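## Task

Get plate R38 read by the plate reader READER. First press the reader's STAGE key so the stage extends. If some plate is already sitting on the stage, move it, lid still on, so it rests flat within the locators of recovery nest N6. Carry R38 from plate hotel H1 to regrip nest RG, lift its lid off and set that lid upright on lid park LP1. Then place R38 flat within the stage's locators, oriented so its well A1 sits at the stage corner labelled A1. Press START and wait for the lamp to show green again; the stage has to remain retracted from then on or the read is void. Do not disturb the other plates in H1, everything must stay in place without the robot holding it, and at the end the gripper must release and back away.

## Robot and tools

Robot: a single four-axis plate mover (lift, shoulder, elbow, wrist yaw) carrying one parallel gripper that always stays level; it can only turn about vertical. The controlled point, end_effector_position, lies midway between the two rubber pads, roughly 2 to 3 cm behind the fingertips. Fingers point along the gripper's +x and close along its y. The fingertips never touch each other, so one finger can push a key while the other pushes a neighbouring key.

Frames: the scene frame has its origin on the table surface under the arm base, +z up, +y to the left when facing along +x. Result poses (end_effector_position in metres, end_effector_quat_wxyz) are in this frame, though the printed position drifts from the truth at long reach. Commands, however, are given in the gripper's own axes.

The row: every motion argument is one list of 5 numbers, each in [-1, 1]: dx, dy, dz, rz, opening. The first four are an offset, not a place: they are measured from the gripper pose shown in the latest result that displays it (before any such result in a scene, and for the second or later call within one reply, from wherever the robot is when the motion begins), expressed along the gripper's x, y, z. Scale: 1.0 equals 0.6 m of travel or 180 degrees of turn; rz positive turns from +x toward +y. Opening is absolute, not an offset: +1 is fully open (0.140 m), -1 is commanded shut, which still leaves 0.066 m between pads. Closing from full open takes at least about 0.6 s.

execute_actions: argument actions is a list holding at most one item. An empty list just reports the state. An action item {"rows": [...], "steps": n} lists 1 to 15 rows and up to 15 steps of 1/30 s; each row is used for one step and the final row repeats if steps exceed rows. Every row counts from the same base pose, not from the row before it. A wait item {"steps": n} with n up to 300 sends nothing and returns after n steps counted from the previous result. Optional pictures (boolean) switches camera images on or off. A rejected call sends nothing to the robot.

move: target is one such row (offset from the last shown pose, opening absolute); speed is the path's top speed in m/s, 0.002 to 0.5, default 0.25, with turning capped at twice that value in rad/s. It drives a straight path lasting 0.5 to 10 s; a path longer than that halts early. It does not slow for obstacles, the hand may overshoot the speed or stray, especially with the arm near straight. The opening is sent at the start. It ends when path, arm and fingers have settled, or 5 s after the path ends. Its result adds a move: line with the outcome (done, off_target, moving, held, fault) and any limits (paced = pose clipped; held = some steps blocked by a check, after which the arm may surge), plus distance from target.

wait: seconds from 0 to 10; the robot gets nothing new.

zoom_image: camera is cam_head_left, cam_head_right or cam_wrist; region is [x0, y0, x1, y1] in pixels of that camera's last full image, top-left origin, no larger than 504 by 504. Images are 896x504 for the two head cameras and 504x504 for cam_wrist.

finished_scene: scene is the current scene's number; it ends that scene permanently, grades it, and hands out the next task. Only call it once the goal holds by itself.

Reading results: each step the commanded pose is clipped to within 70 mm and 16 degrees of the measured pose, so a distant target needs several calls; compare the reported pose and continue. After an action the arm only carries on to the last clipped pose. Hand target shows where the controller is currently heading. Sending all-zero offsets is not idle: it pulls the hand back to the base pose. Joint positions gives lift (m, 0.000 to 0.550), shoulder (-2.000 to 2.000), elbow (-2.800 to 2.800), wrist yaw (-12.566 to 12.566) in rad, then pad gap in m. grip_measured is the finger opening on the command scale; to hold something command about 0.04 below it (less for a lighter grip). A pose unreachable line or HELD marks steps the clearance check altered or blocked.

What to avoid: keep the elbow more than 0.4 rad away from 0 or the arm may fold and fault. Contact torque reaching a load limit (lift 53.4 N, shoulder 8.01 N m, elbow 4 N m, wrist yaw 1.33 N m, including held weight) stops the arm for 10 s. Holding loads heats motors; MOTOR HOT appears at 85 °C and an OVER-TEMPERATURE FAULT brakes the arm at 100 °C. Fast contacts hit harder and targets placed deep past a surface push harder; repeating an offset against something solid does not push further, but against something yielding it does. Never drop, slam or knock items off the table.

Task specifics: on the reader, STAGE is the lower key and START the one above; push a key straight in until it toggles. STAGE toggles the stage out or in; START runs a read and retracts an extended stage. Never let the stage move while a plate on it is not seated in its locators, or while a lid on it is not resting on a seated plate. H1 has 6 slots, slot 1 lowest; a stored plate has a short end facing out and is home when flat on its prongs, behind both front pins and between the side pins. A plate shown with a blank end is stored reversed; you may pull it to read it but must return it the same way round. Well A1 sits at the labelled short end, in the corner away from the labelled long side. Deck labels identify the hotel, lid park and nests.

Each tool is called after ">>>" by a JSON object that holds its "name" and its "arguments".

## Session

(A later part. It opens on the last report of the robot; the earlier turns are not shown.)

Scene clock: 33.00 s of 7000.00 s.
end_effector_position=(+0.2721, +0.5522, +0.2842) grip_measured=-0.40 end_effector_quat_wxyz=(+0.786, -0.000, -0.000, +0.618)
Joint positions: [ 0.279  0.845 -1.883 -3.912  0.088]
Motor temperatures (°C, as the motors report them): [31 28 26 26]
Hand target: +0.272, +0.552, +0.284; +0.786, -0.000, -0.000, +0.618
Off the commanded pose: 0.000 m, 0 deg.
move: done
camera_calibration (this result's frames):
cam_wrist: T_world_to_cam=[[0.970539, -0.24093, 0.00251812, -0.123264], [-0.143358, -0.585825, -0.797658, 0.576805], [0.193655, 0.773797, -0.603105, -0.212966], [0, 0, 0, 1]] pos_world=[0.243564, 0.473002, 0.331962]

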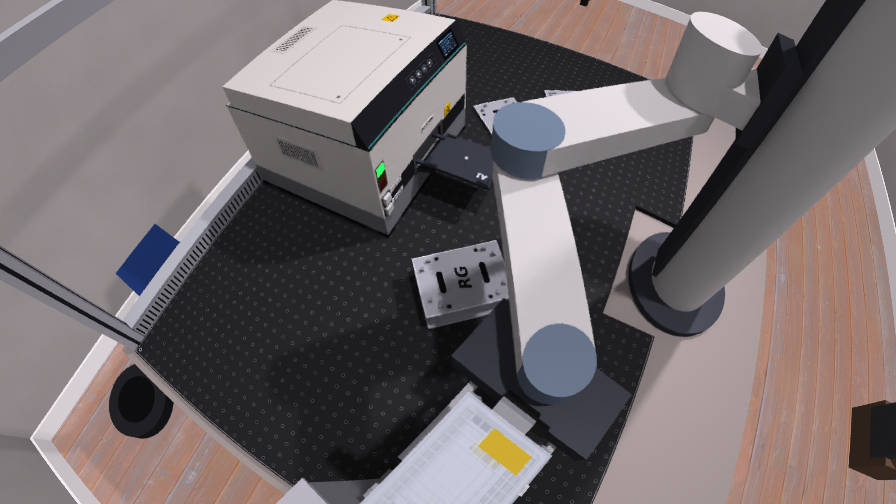

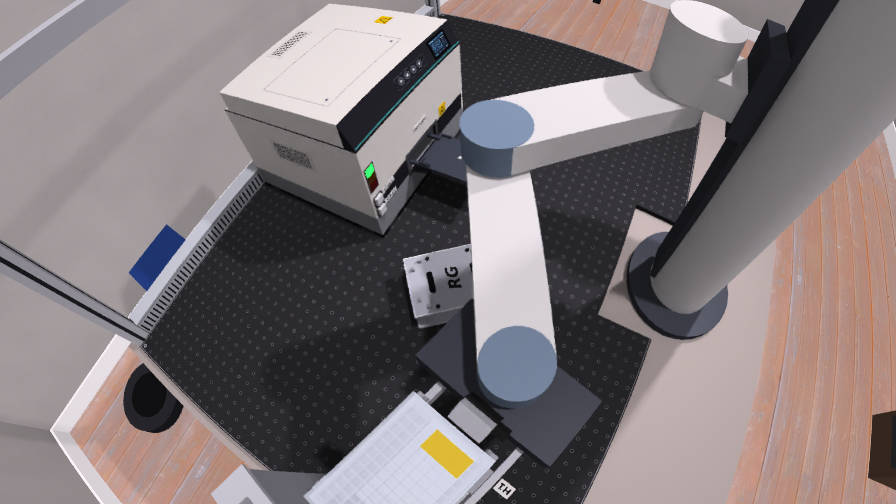

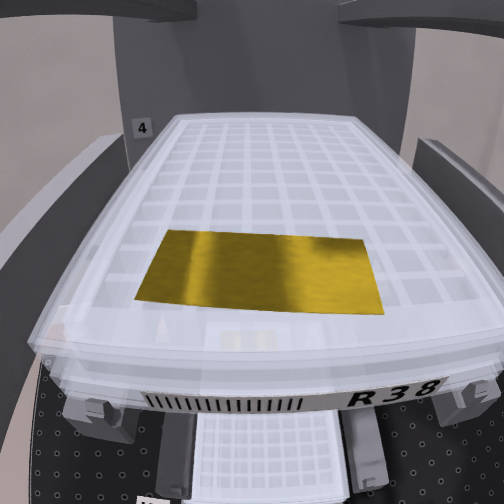

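>>> {"name": "execute_actions", "arguments": {"actions": []}}

>>> {"name": "move", "arguments": {"target": [0,0,-0.002,0,-0.4], "speed": 0.02}}

>>> {"name": "move", "arguments": {"target": [0,0,0,0,-0.55]}}

>>> {"name": "move", "arguments": {"target": [0,0,0.016,0,-0.55], "speed": 0.02}}

>>> {"name": "move", "arguments": {"target": [-0.27,0,0,0,-0.55], "speed": 0.06}}

Scene clock: 44.17 s of 7000.00 s.
end_effector_position=(+0.2721, +0.5522, +0.2842) grip_measured=-0.40 end_effector_quat_wxyz=(+0.786, -0.000, -0.000, +0.618)
Joint positions: [ 0.279  0.845 -1.883 -3.912  0.088]
Motor temperatures (°C, as the motors report them): [31 28 26 26]
Hand target: +0.272, +0.552, +0.284; +0.786, -0.000, -0.000, +0.618
Off the commanded pose: 0.000 m, 0 deg.
Steps of this call (steps 1 to 90: nothing new was sent; then 8.17 s passed at rest). Readings (end_effector_position):
1: (+0.2721, +0.5522, +0.2842)
2: (+0.2721, +0.5522, +0.2842)
4: (+0.2721, +0.5522, +0.2842)
8: (+0.2721, +0.5522, +0.2842)
90: the state above
camera_calibration (this result's frames):
cam_wrist: T_world_to_cam=[[0.970539, -0.24093, 0.00251812, -0.123264], [-0.143358, -0.585825, -0.797658, 0.576805], [0.193655, 0.773797, -0.603105, -0.212966], [0, 0, 0, 1]] pos_world=[0.243564, 0.473002, 0.331962]

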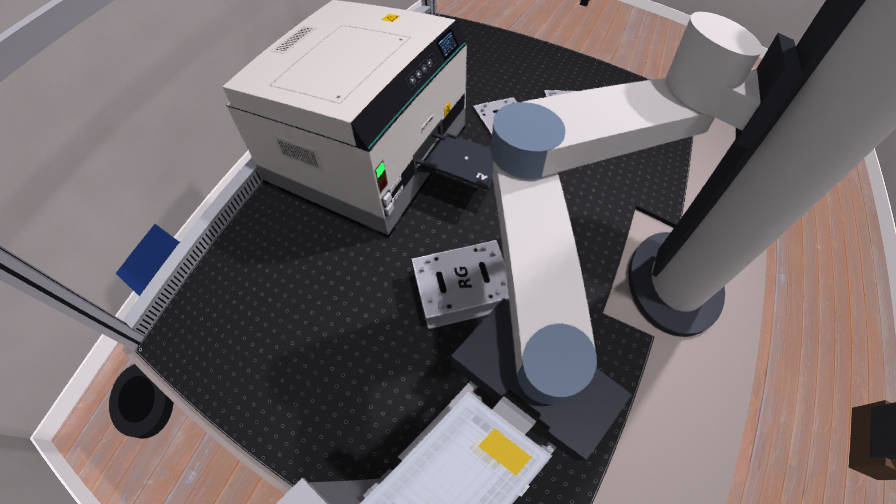

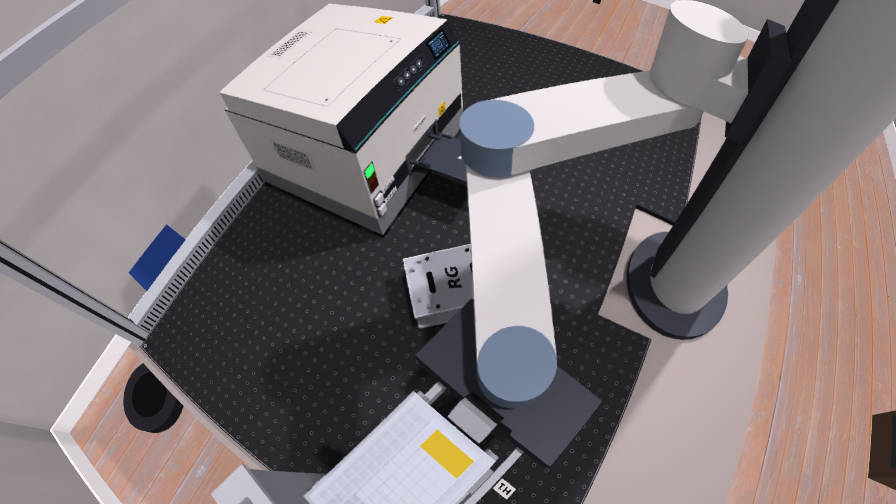

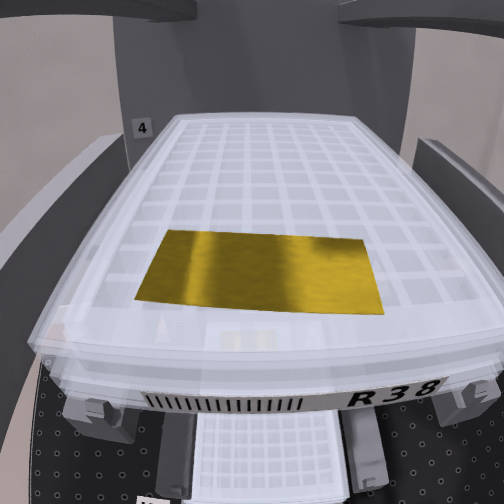

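Scene clock: 44.87 s of 7000.00 s.
end_effector_position=(+0.2721, +0.5522, +0.2830) grip_measured=-0.40 end_effector_quat_wxyz=(+0.786, -0.000, -0.000, +0.618)
Joint positions: [ 0.278  0.845 -1.883 -3.912  0.088]
Motor temperatures (°C, as the motors report them): [31 28 26 26]
Hand target: +0.272, +0.552, +0.283; +0.786, -0.000, -0.000, +0.618
Off the commanded pose: 0.000 m, 0 deg.
move: done
camera_calibration (this result's frames):
cam_wrist: T_world_to_cam=[[0.970539, -0.24093, 0.00251812, -0.123261], [-0.143358, -0.585825, -0.797658, 0.575868], [0.193655, 0.773797, -0.603105, -0.213675], [0, 0, 0, 1]] pos_world=[0.243564, 0.473002, 0.330787]

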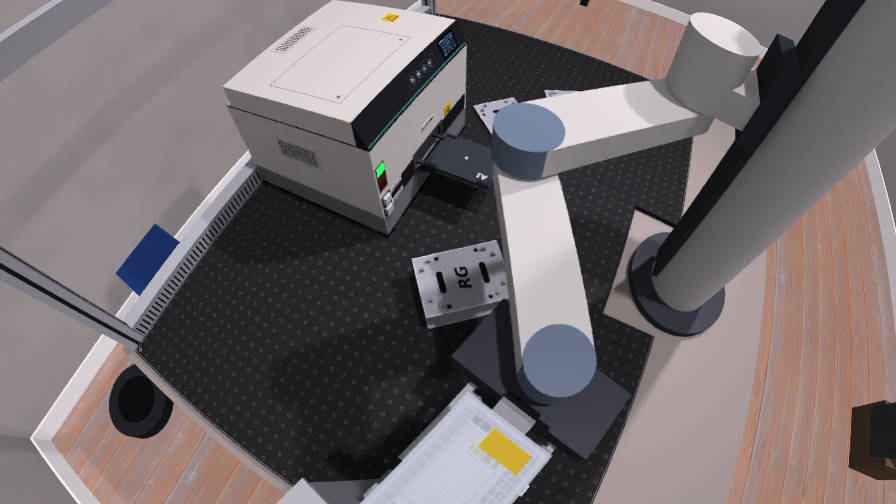

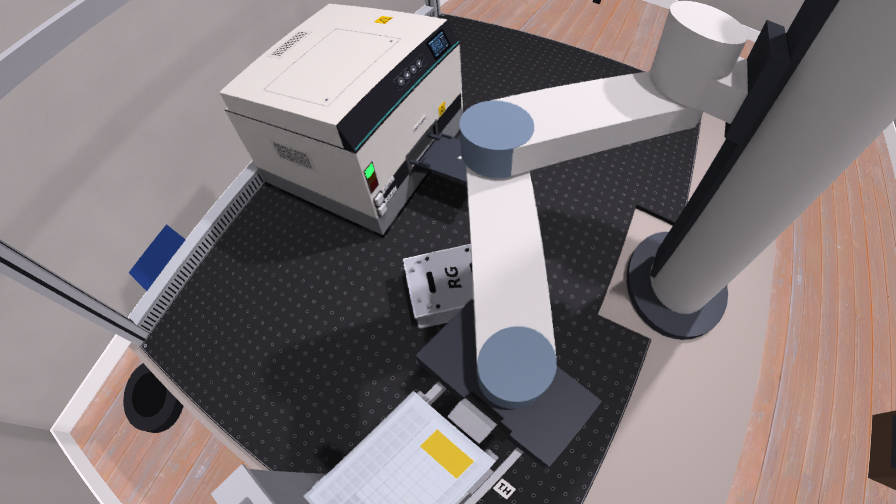

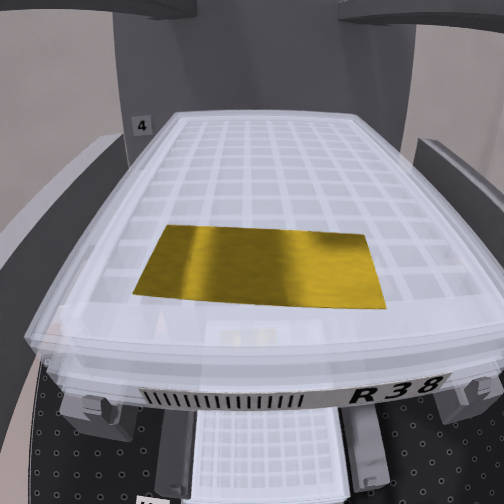

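Scene clock: 45.37 s of 7000.00 s.
end_effector_position=(+0.2721, +0.5522, +0.2830) grip_measured=-0.49 end_effector_quat_wxyz=(+0.786, -0.000, -0.000, +0.618)
Joint positions: [ 0.278  0.845 -1.883 -3.911  0.085]
Motor temperatures (°C, as the motors report them): [31 28 26 26]
Hand target: +0.272, +0.552, +0.283; +0.786, -0.000, -0.000, +0.618
Off the commanded pose: 0.000 m, 0 deg.
move: done
camera_calibration (this result's frames):
cam_wrist: T_world_to_cam=[[0.970557, -0.240857, 0.00251812, -0.12329], [-0.143314, -0.585836, -0.797658, 0.57586], [0.193597, 0.773811, -0.603105, -0.213666], [0, 0, 0, 1]] pos_world=[0.243554, 0.473001, 0.330787]

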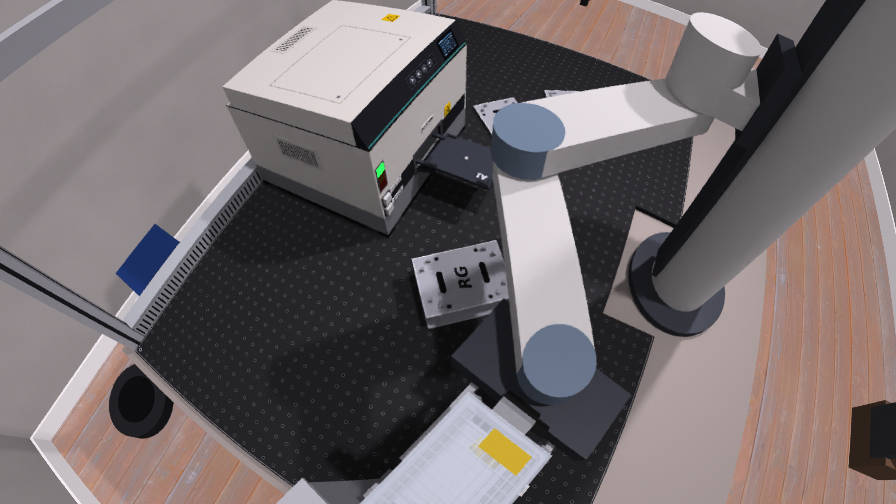

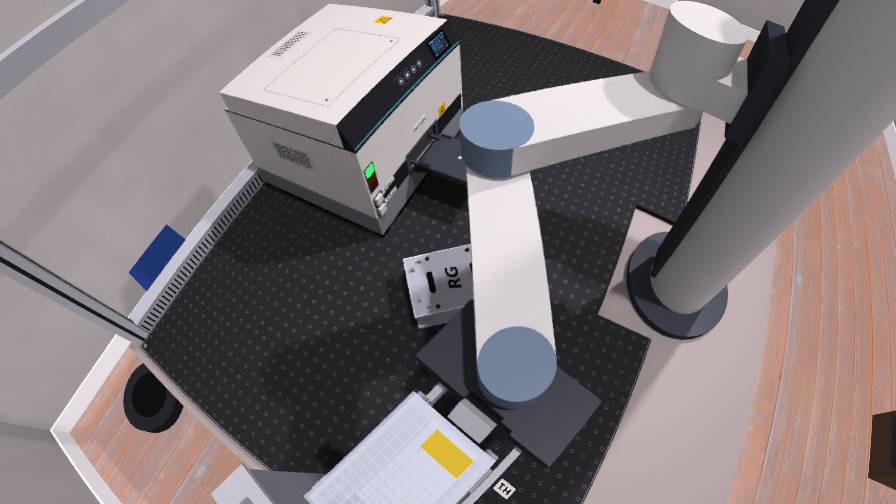

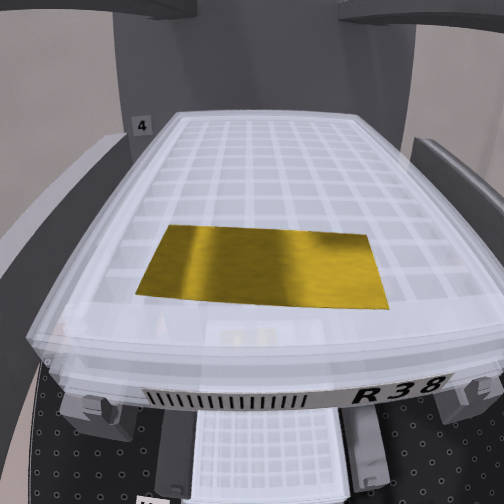

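Scene clock: 46.07 s of 7000.00 s.
end_effector_position=(+0.2721, +0.5522, +0.2926) grip_measured=-0.49 end_effector_quat_wxyz=(+0.786, -0.000, -0.000, +0.618)
Joint positions: [ 0.288  0.845 -1.883 -3.911  0.085]
Motor temperatures (°C, as the motors report them): [31 28 26 26]
Hand target: +0.272, +0.552, +0.293; +0.786, -0.000, -0.000, +0.618
Off the commanded pose: 0.000 m, 0 deg.
move: done
camera_calibration (this result's frames):
cam_wrist: T_world_to_cam=[[0.970557, -0.240857, 0.00251812, -0.123315], [-0.143314, -0.585836, -0.797658, 0.583531], [0.193597, 0.773812, -0.603105, -0.207866], [0, 0, 0, 1]] pos_world=[0.243554, 0.473001, 0.340403]

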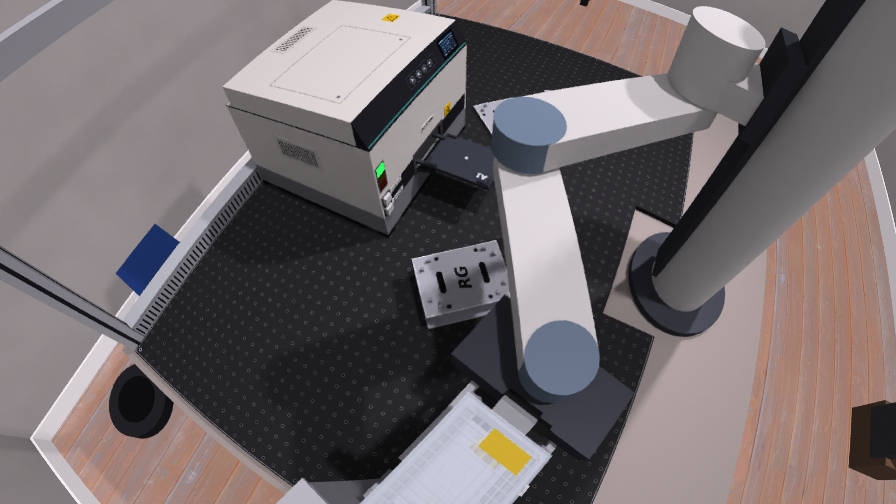

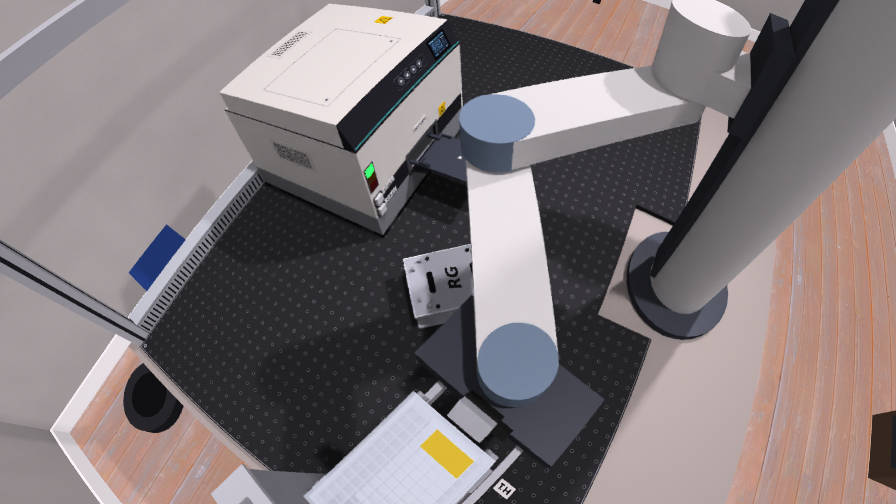

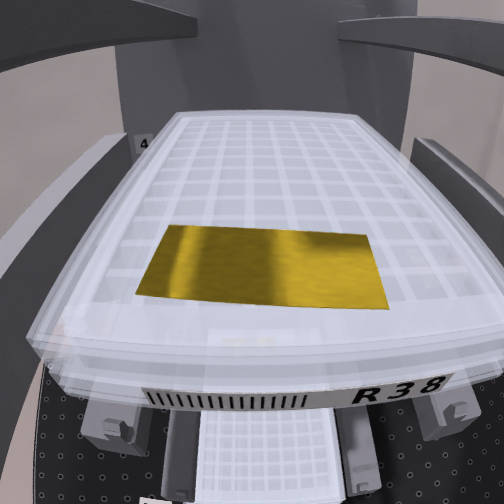

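Scene clock: 49.03 s of 7000.00 s.
end_effector_position=(+0.2337, +0.3947, +0.2926) grip_measured=-0.49 end_effector_quat_wxyz=(+0.786, -0.000, -0.000, +0.619)
Joint positions: [ 0.288  0.553 -1.037 -4.466  0.085]
Motor temperatures (°C, as the motors report them): [31 28 26 26]
Hand target: +0.234, +0.395, +0.293; +0.786, -0.000, -0.000, +0.618
Off the commanded pose: 0.000 m, 0 deg.
move: done
camera_calibration (this result's frames):
cam_wrist: T_world_to_cam=[[0.970716, -0.240216, 0.00251812, -0.124252], [-0.142927, -0.58593, -0.797658, 0.48571], [0.193086, 0.773939, -0.603105, -0.0785199], [0, 0, 0, 1]] pos_world=[0.205195, 0.315514, 0.340387]

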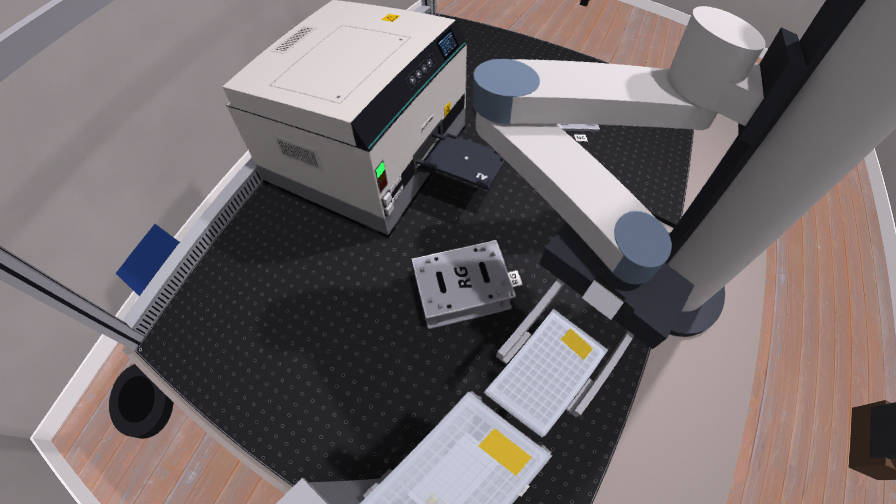

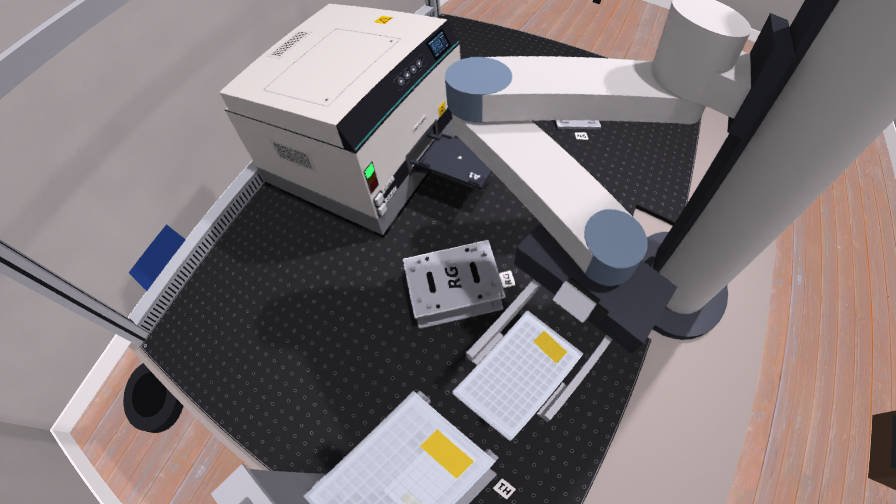

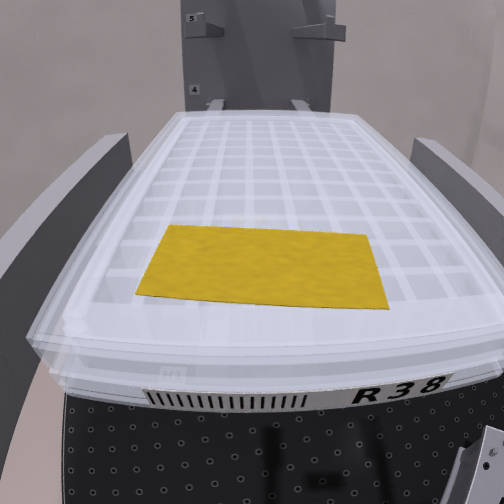

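>>> {"name": "move", "arguments": {"target": [-0.1957,-0.3685,-0.2,-0.194,-0.55], "speed": 0.12}}

>>> {"name": "move", "arguments": {"target": [0,0,-0.13,0,-0.55], "speed": 0.04}}

Scene clock: 59.47 s of 7000.00 s.
end_effector_position=(+0.4210, +0.2285, +0.1725) grip_measured=-0.49 end_effector_quat_wxyz=(+0.935, -0.000, -0.000, +0.354)
Joint positions: [ 0.168 -0.235 -0.757 -4.567  0.085]
Motor temperatures (°C, as the motors report them): [31 28 26 26]
Hand target: +0.421, +0.229, +0.173; +0.935, -0.000, -0.000, +0.354
Off the commanded pose: 0.000 m, 0 deg.
After step 90, 4.60 s passed at rest.
move: done
camera_calibration (this result's frames):
cam_wrist: T_world_to_cam=[[0.658052, -0.752968, 0.00251812, -0.0968553], [-0.4528, -0.39839, -0.797658, 0.406908], [0.601614, 0.52376, -0.603105, -0.173236], [0, 0, 0, 1]] pos_world=[0.352205, 0.179914, 0.220337]

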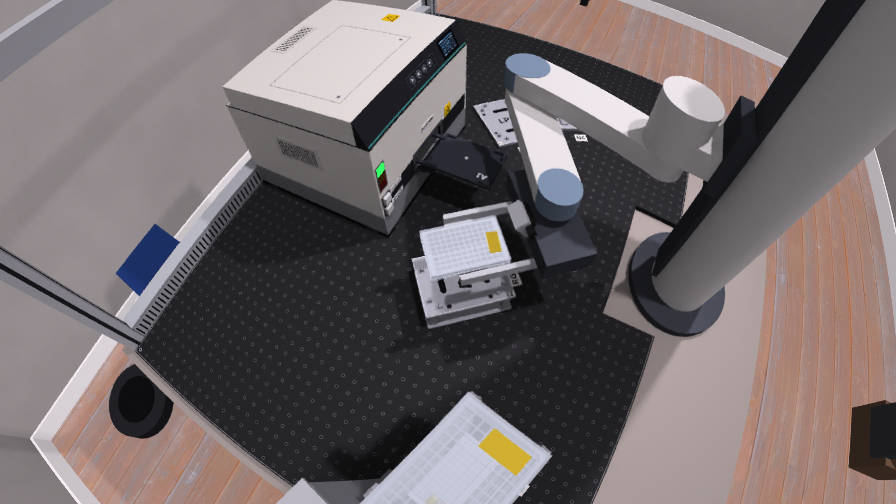

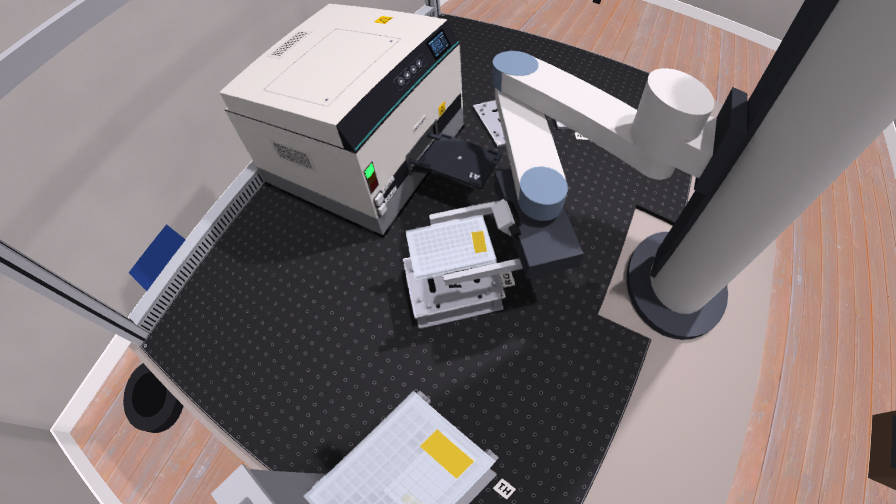

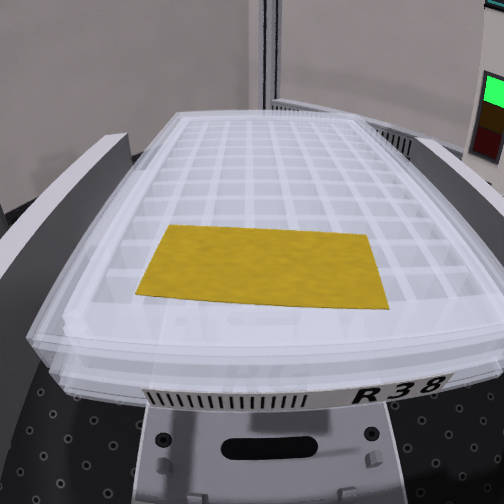

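Scene clock: 61.63 s of 7000.00 s.
end_effector_position=(+0.4210, +0.2285, +0.0945) grip_measured=-0.49 end_effector_quat_wxyz=(+0.935, -0.000, -0.000, +0.354)
Joint positions: [ 0.089 -0.235 -0.757 -4.567  0.085]
Motor temperatures (°C, as the motors report them): [31 28 26 26]
Hand target: +0.421, +0.229, +0.095; +0.935, -0.000, -0.000, +0.354
Off the commanded pose: 0.000 m, 0 deg.
move: done
camera_calibration (this result's frames):
cam_wrist: T_world_to_cam=[[0.658065, -0.752957, 0.00251812, -0.0966649], [-0.452793, -0.398398, -0.797658, 0.344647], [0.601605, 0.52377, -0.603105, -0.220304], [0, 0, 0, 1]] pos_world=[0.352201, 0.179911, 0.142287]

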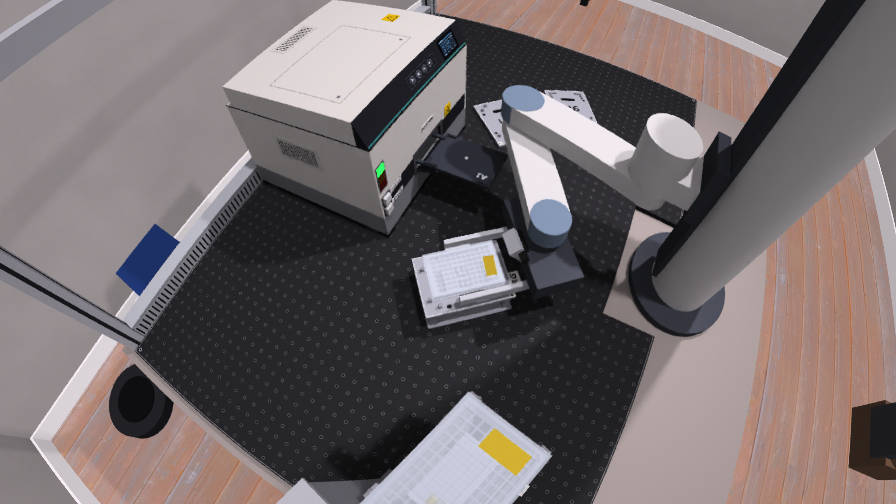

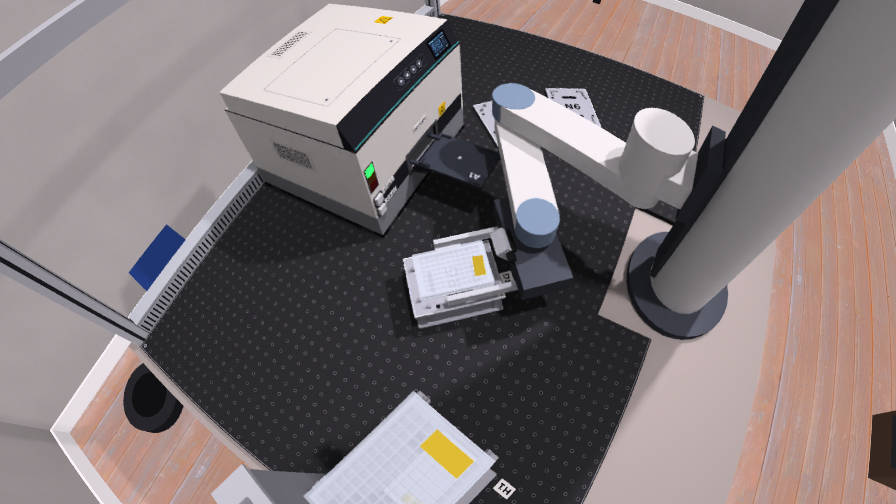

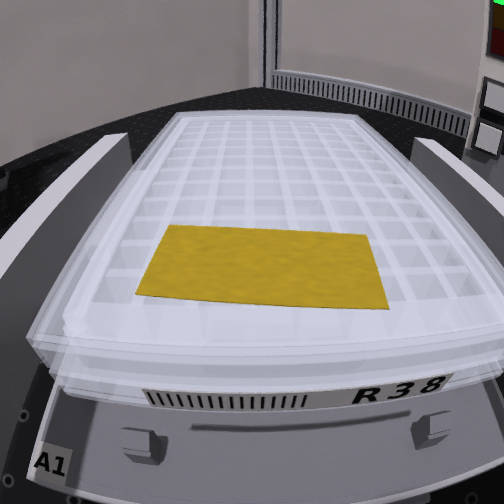

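>>> {"name": "move", "arguments": {"target": [0,0,-0.031,0,-0.55], "speed": 0.01}}

>>> {"name": "move", "arguments": {"target": [0,0,0,0,-0.4]}}

>>> {"name": "move", "arguments": {"target": [0,0,0.0155,0,-0.4], "speed": 0.02}}

>>> {"name": "move", "arguments": {"target": [0,0,0,0,-0.56]}}

>>> {"name": "move", "arguments": {"target": [0,0,0.04,0,-0.56], "speed": 0.02}}

Scene clock: 67.00 s of 7000.00 s.
end_effector_position=(+0.4210, +0.2289, +0.0759) grip_measured=-0.49 end_effector_quat_wxyz=(+0.935, -0.000, -0.000, +0.355)
Joint positions: [ 0.071 -0.235 -0.759 -4.565  0.085]
Motor temperatures (°C, as the motors report them): [31 28 26 26]
Hand target: +0.421, +0.229, +0.076; +0.935, -0.000, -0.000, +0.354
Off the commanded pose: 0.000 m, 0 deg.
After step 90, 0.30 s passed at rest.
move: done
camera_calibration (this result's frames):
cam_wrist: T_world_to_cam=[[0.659268, -0.751904, 0.00251812, -0.0971327], [-0.452156, -0.399121, -0.797658, 0.329868], [0.600767, 0.524732, -0.603105, -0.231619], [0, 0, 0, 1]] pos_world=[0.352337, 0.180161, 0.123675]

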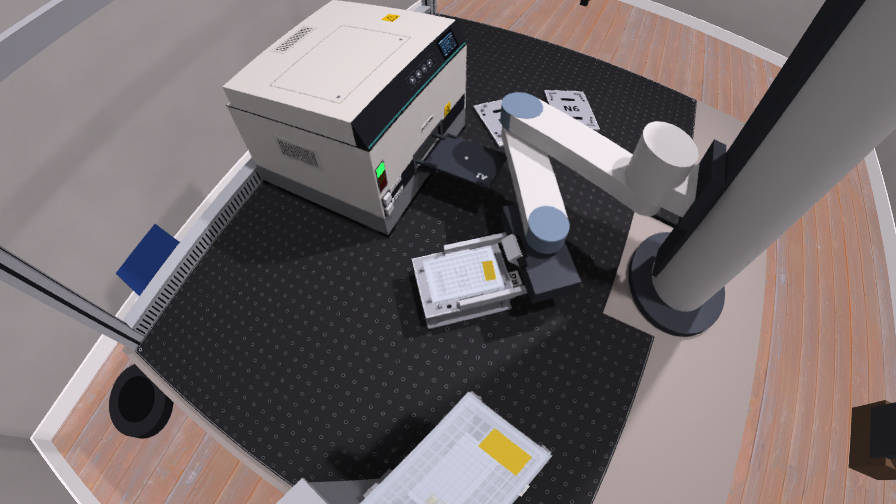

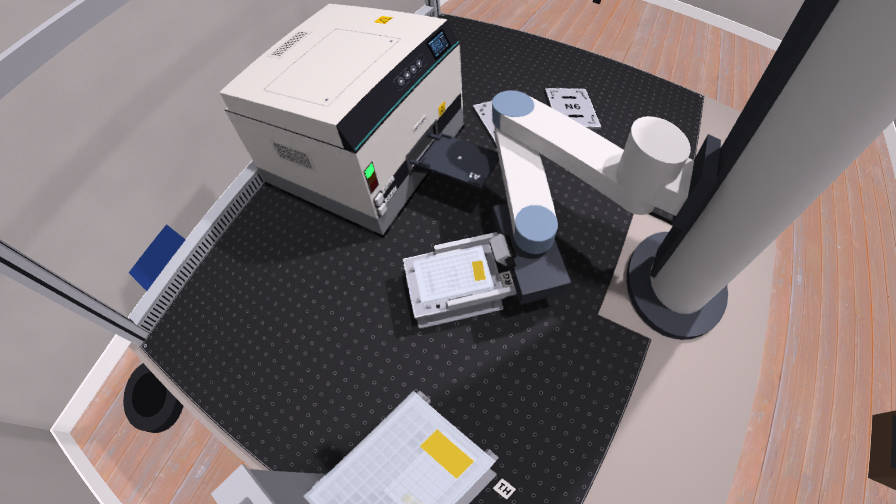

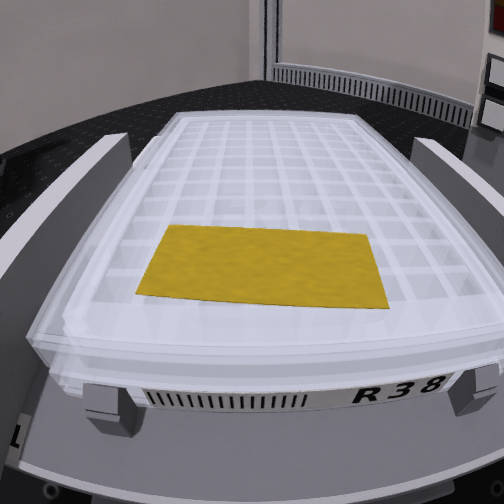

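Scene clock: 67.50 s of 7000.00 s.
end_effector_position=(+0.4210, +0.2289, +0.0759) grip_measured=-0.40 end_effector_quat_wxyz=(+0.935, -0.000, -0.000, +0.355)
Joint positions: [ 0.071 -0.234 -0.759 -4.564  0.088]
Motor temperatures (°C, as the motors report them): [31 28 26 26]
Hand target: +0.421, +0.229, +0.076; +0.935, -0.000, -0.000, +0.355
Off the commanded pose: 0.000 m, 0 deg.
move: done
camera_calibration (this result's frames):
cam_wrist: T_world_to_cam=[[0.659404, -0.751784, 0.00251812, -0.097185], [-0.452083, -0.399203, -0.797658, 0.329887], [0.600672, 0.524841, -0.603105, -0.231644], [0, 0, 0, 1]] pos_world=[0.352363, 0.180206, 0.123675]

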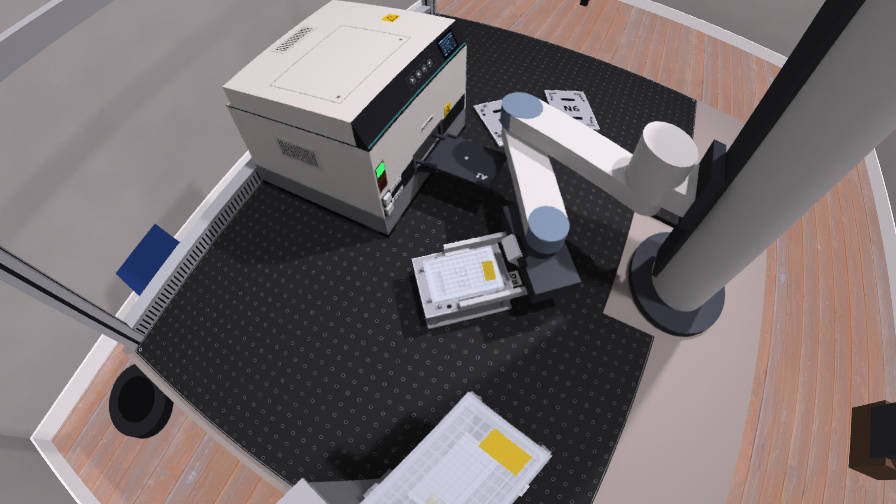

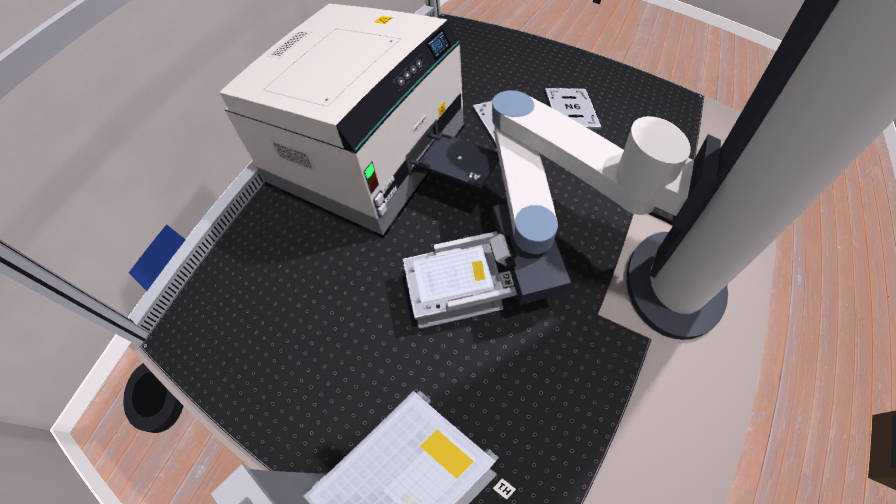

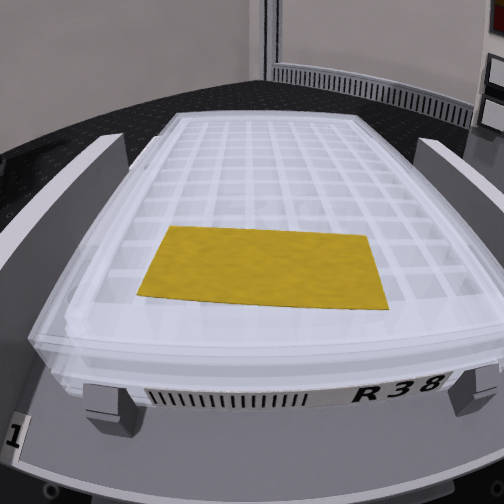

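Scene clock: 68.20 s of 7000.00 s.
end_effector_position=(+0.4210, +0.2289, +0.0852) grip_measured=-0.40 end_effector_quat_wxyz=(+0.935, -0.000, -0.000, +0.355)
Joint positions: [ 0.08  -0.234 -0.759 -4.564  0.088]
Motor temperatures (°C, as the motors report them): [31 28 26 26]
Hand target: +0.421, +0.229, +0.085; +0.935, -0.000, -0.000, +0.355
Off the commanded pose: 0.000 m, 0 deg.
move: done
camera_calibration (this result's frames):
cam_wrist: T_world_to_cam=[[0.659403, -0.751785, 0.00251812, -0.097208], [-0.452084, -0.399202, -0.797658, 0.337331], [0.600673, 0.524839, -0.603105, -0.226016], [0, 0, 0, 1]] pos_world=[0.352363, 0.180206, 0.133008]

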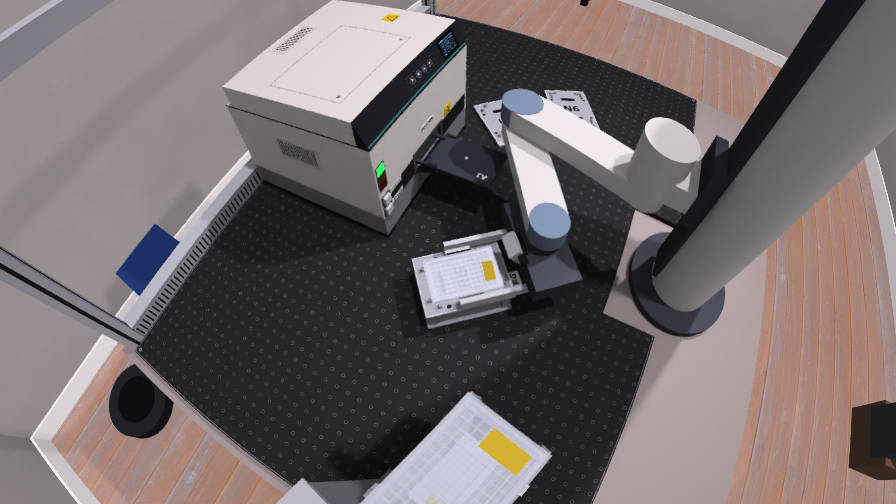

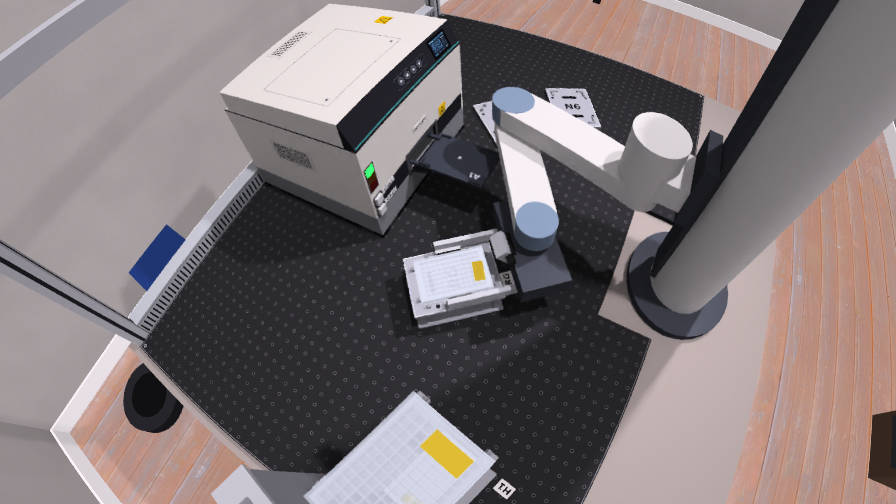

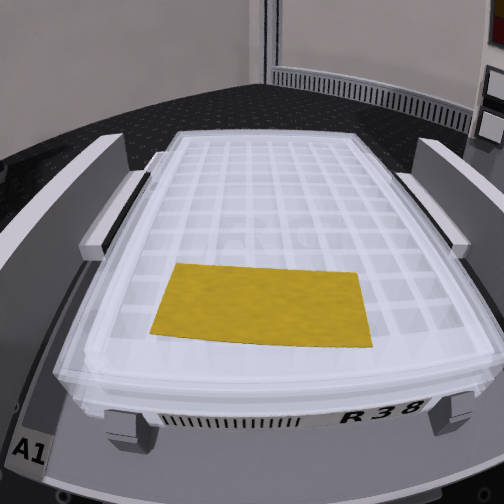

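Scene clock: 68.70 s of 7000.00 s.
end_effector_position=(+0.4210, +0.2289, +0.0852) grip_measured=-0.50 end_effector_quat_wxyz=(+0.935, -0.000, -0.000, +0.355)
Joint positions: [ 0.08  -0.234 -0.759 -4.564  0.084]
Motor temperatures (°C, as the motors report them): [31 28 26 26]
Hand target: +0.421, +0.229, +0.085; +0.935, -0.000, -0.000, +0.355
Off the commanded pose: 0.000 m, 0 deg.
move: done
camera_calibration (this result's frames):
cam_wrist: T_world_to_cam=[[0.659414, -0.751775, 0.00251812, -0.0972128], [-0.452078, -0.399209, -0.797658, 0.33733], [0.600665, 0.524849, -0.603105, -0.226015], [0, 0, 0, 1]] pos_world=[0.352362, 0.180207, 0.133008]

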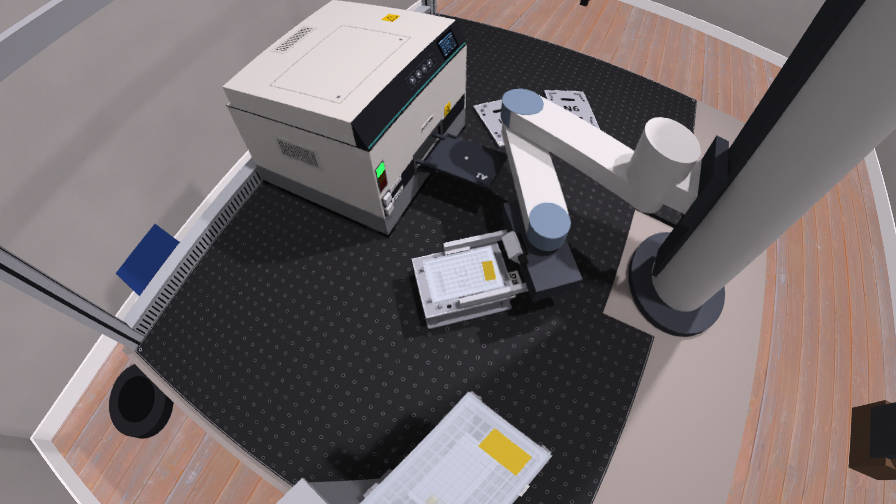

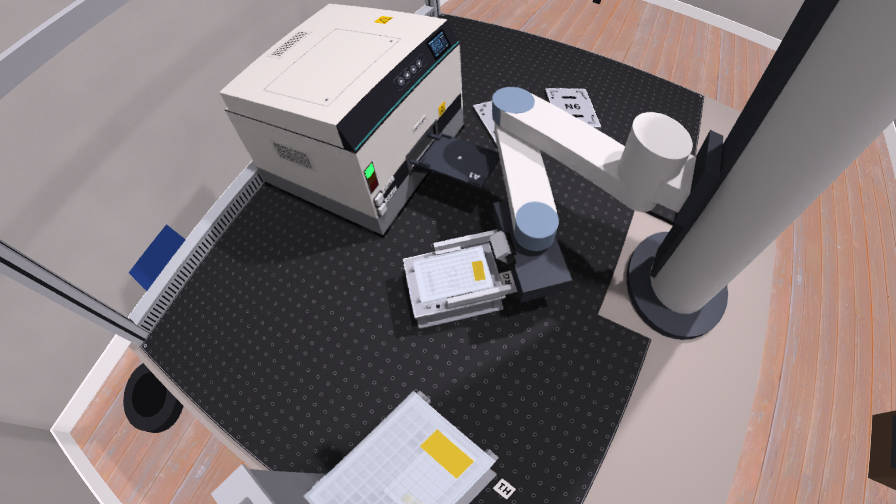

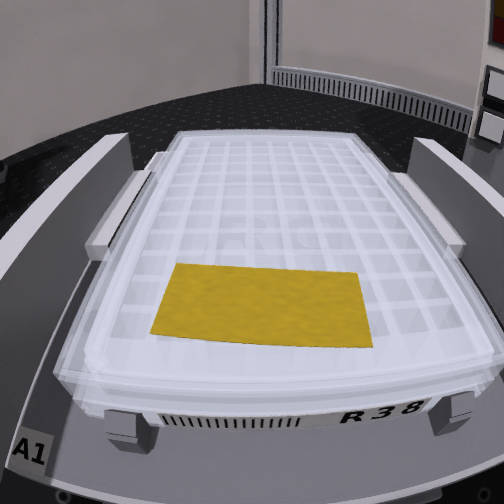

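Scene clock: 70.13 s of 7000.00 s.
end_effector_position=(+0.4210, +0.2289, +0.1092) grip_measured=-0.50 end_effector_quat_wxyz=(+0.935, -0.000, -0.000, +0.355)
Joint positions: [ 0.104 -0.234 -0.759 -4.564  0.084]
Motor temperatures (°C, as the motors report them): [31 28 26 26]
Hand target: +0.421, +0.229, +0.109; +0.935, -0.000, -0.000, +0.355
Off the commanded pose: 0.000 m, 0 deg.
move: done
camera_calibration (this result's frames):
cam_wrist: T_world_to_cam=[[0.659414, -0.751775, 0.00251812, -0.0972734], [-0.452078, -0.399209, -0.797658, 0.356496], [0.600665, 0.524849, -0.603105, -0.211524], [0, 0, 0, 1]] pos_world=[0.352362, 0.180207, 0.157036]

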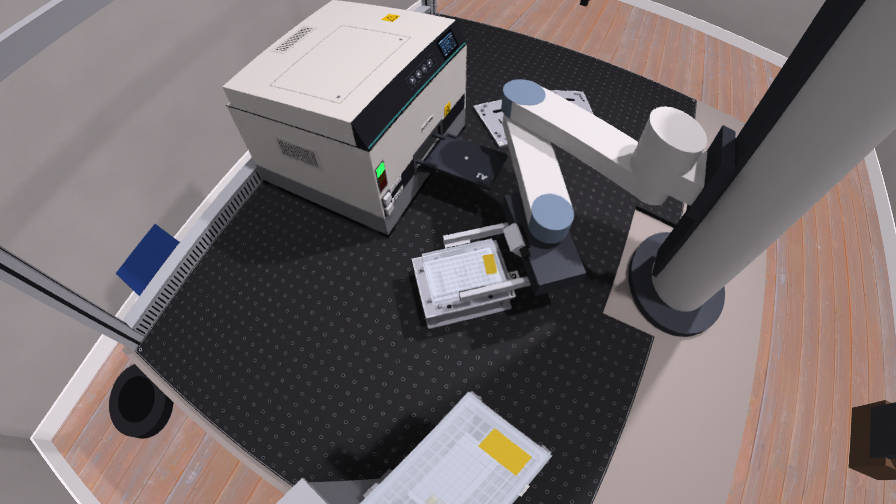

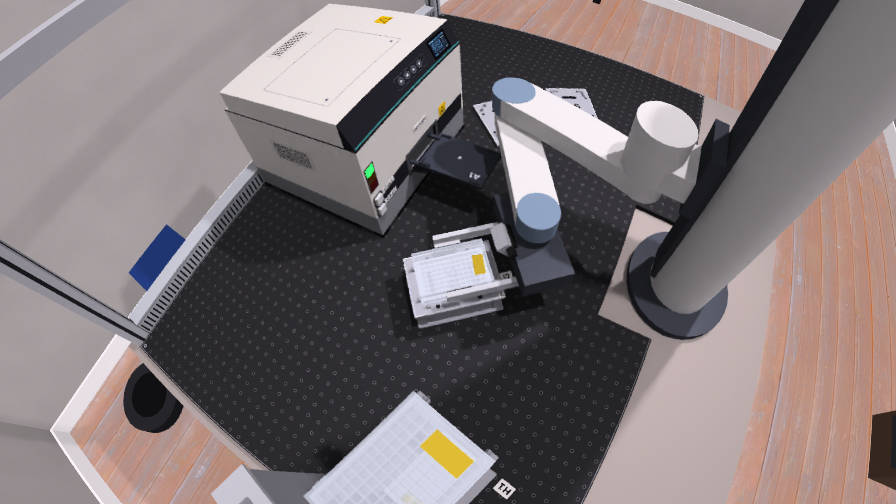

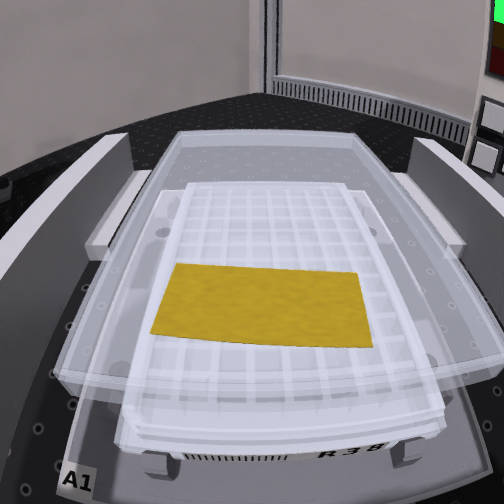

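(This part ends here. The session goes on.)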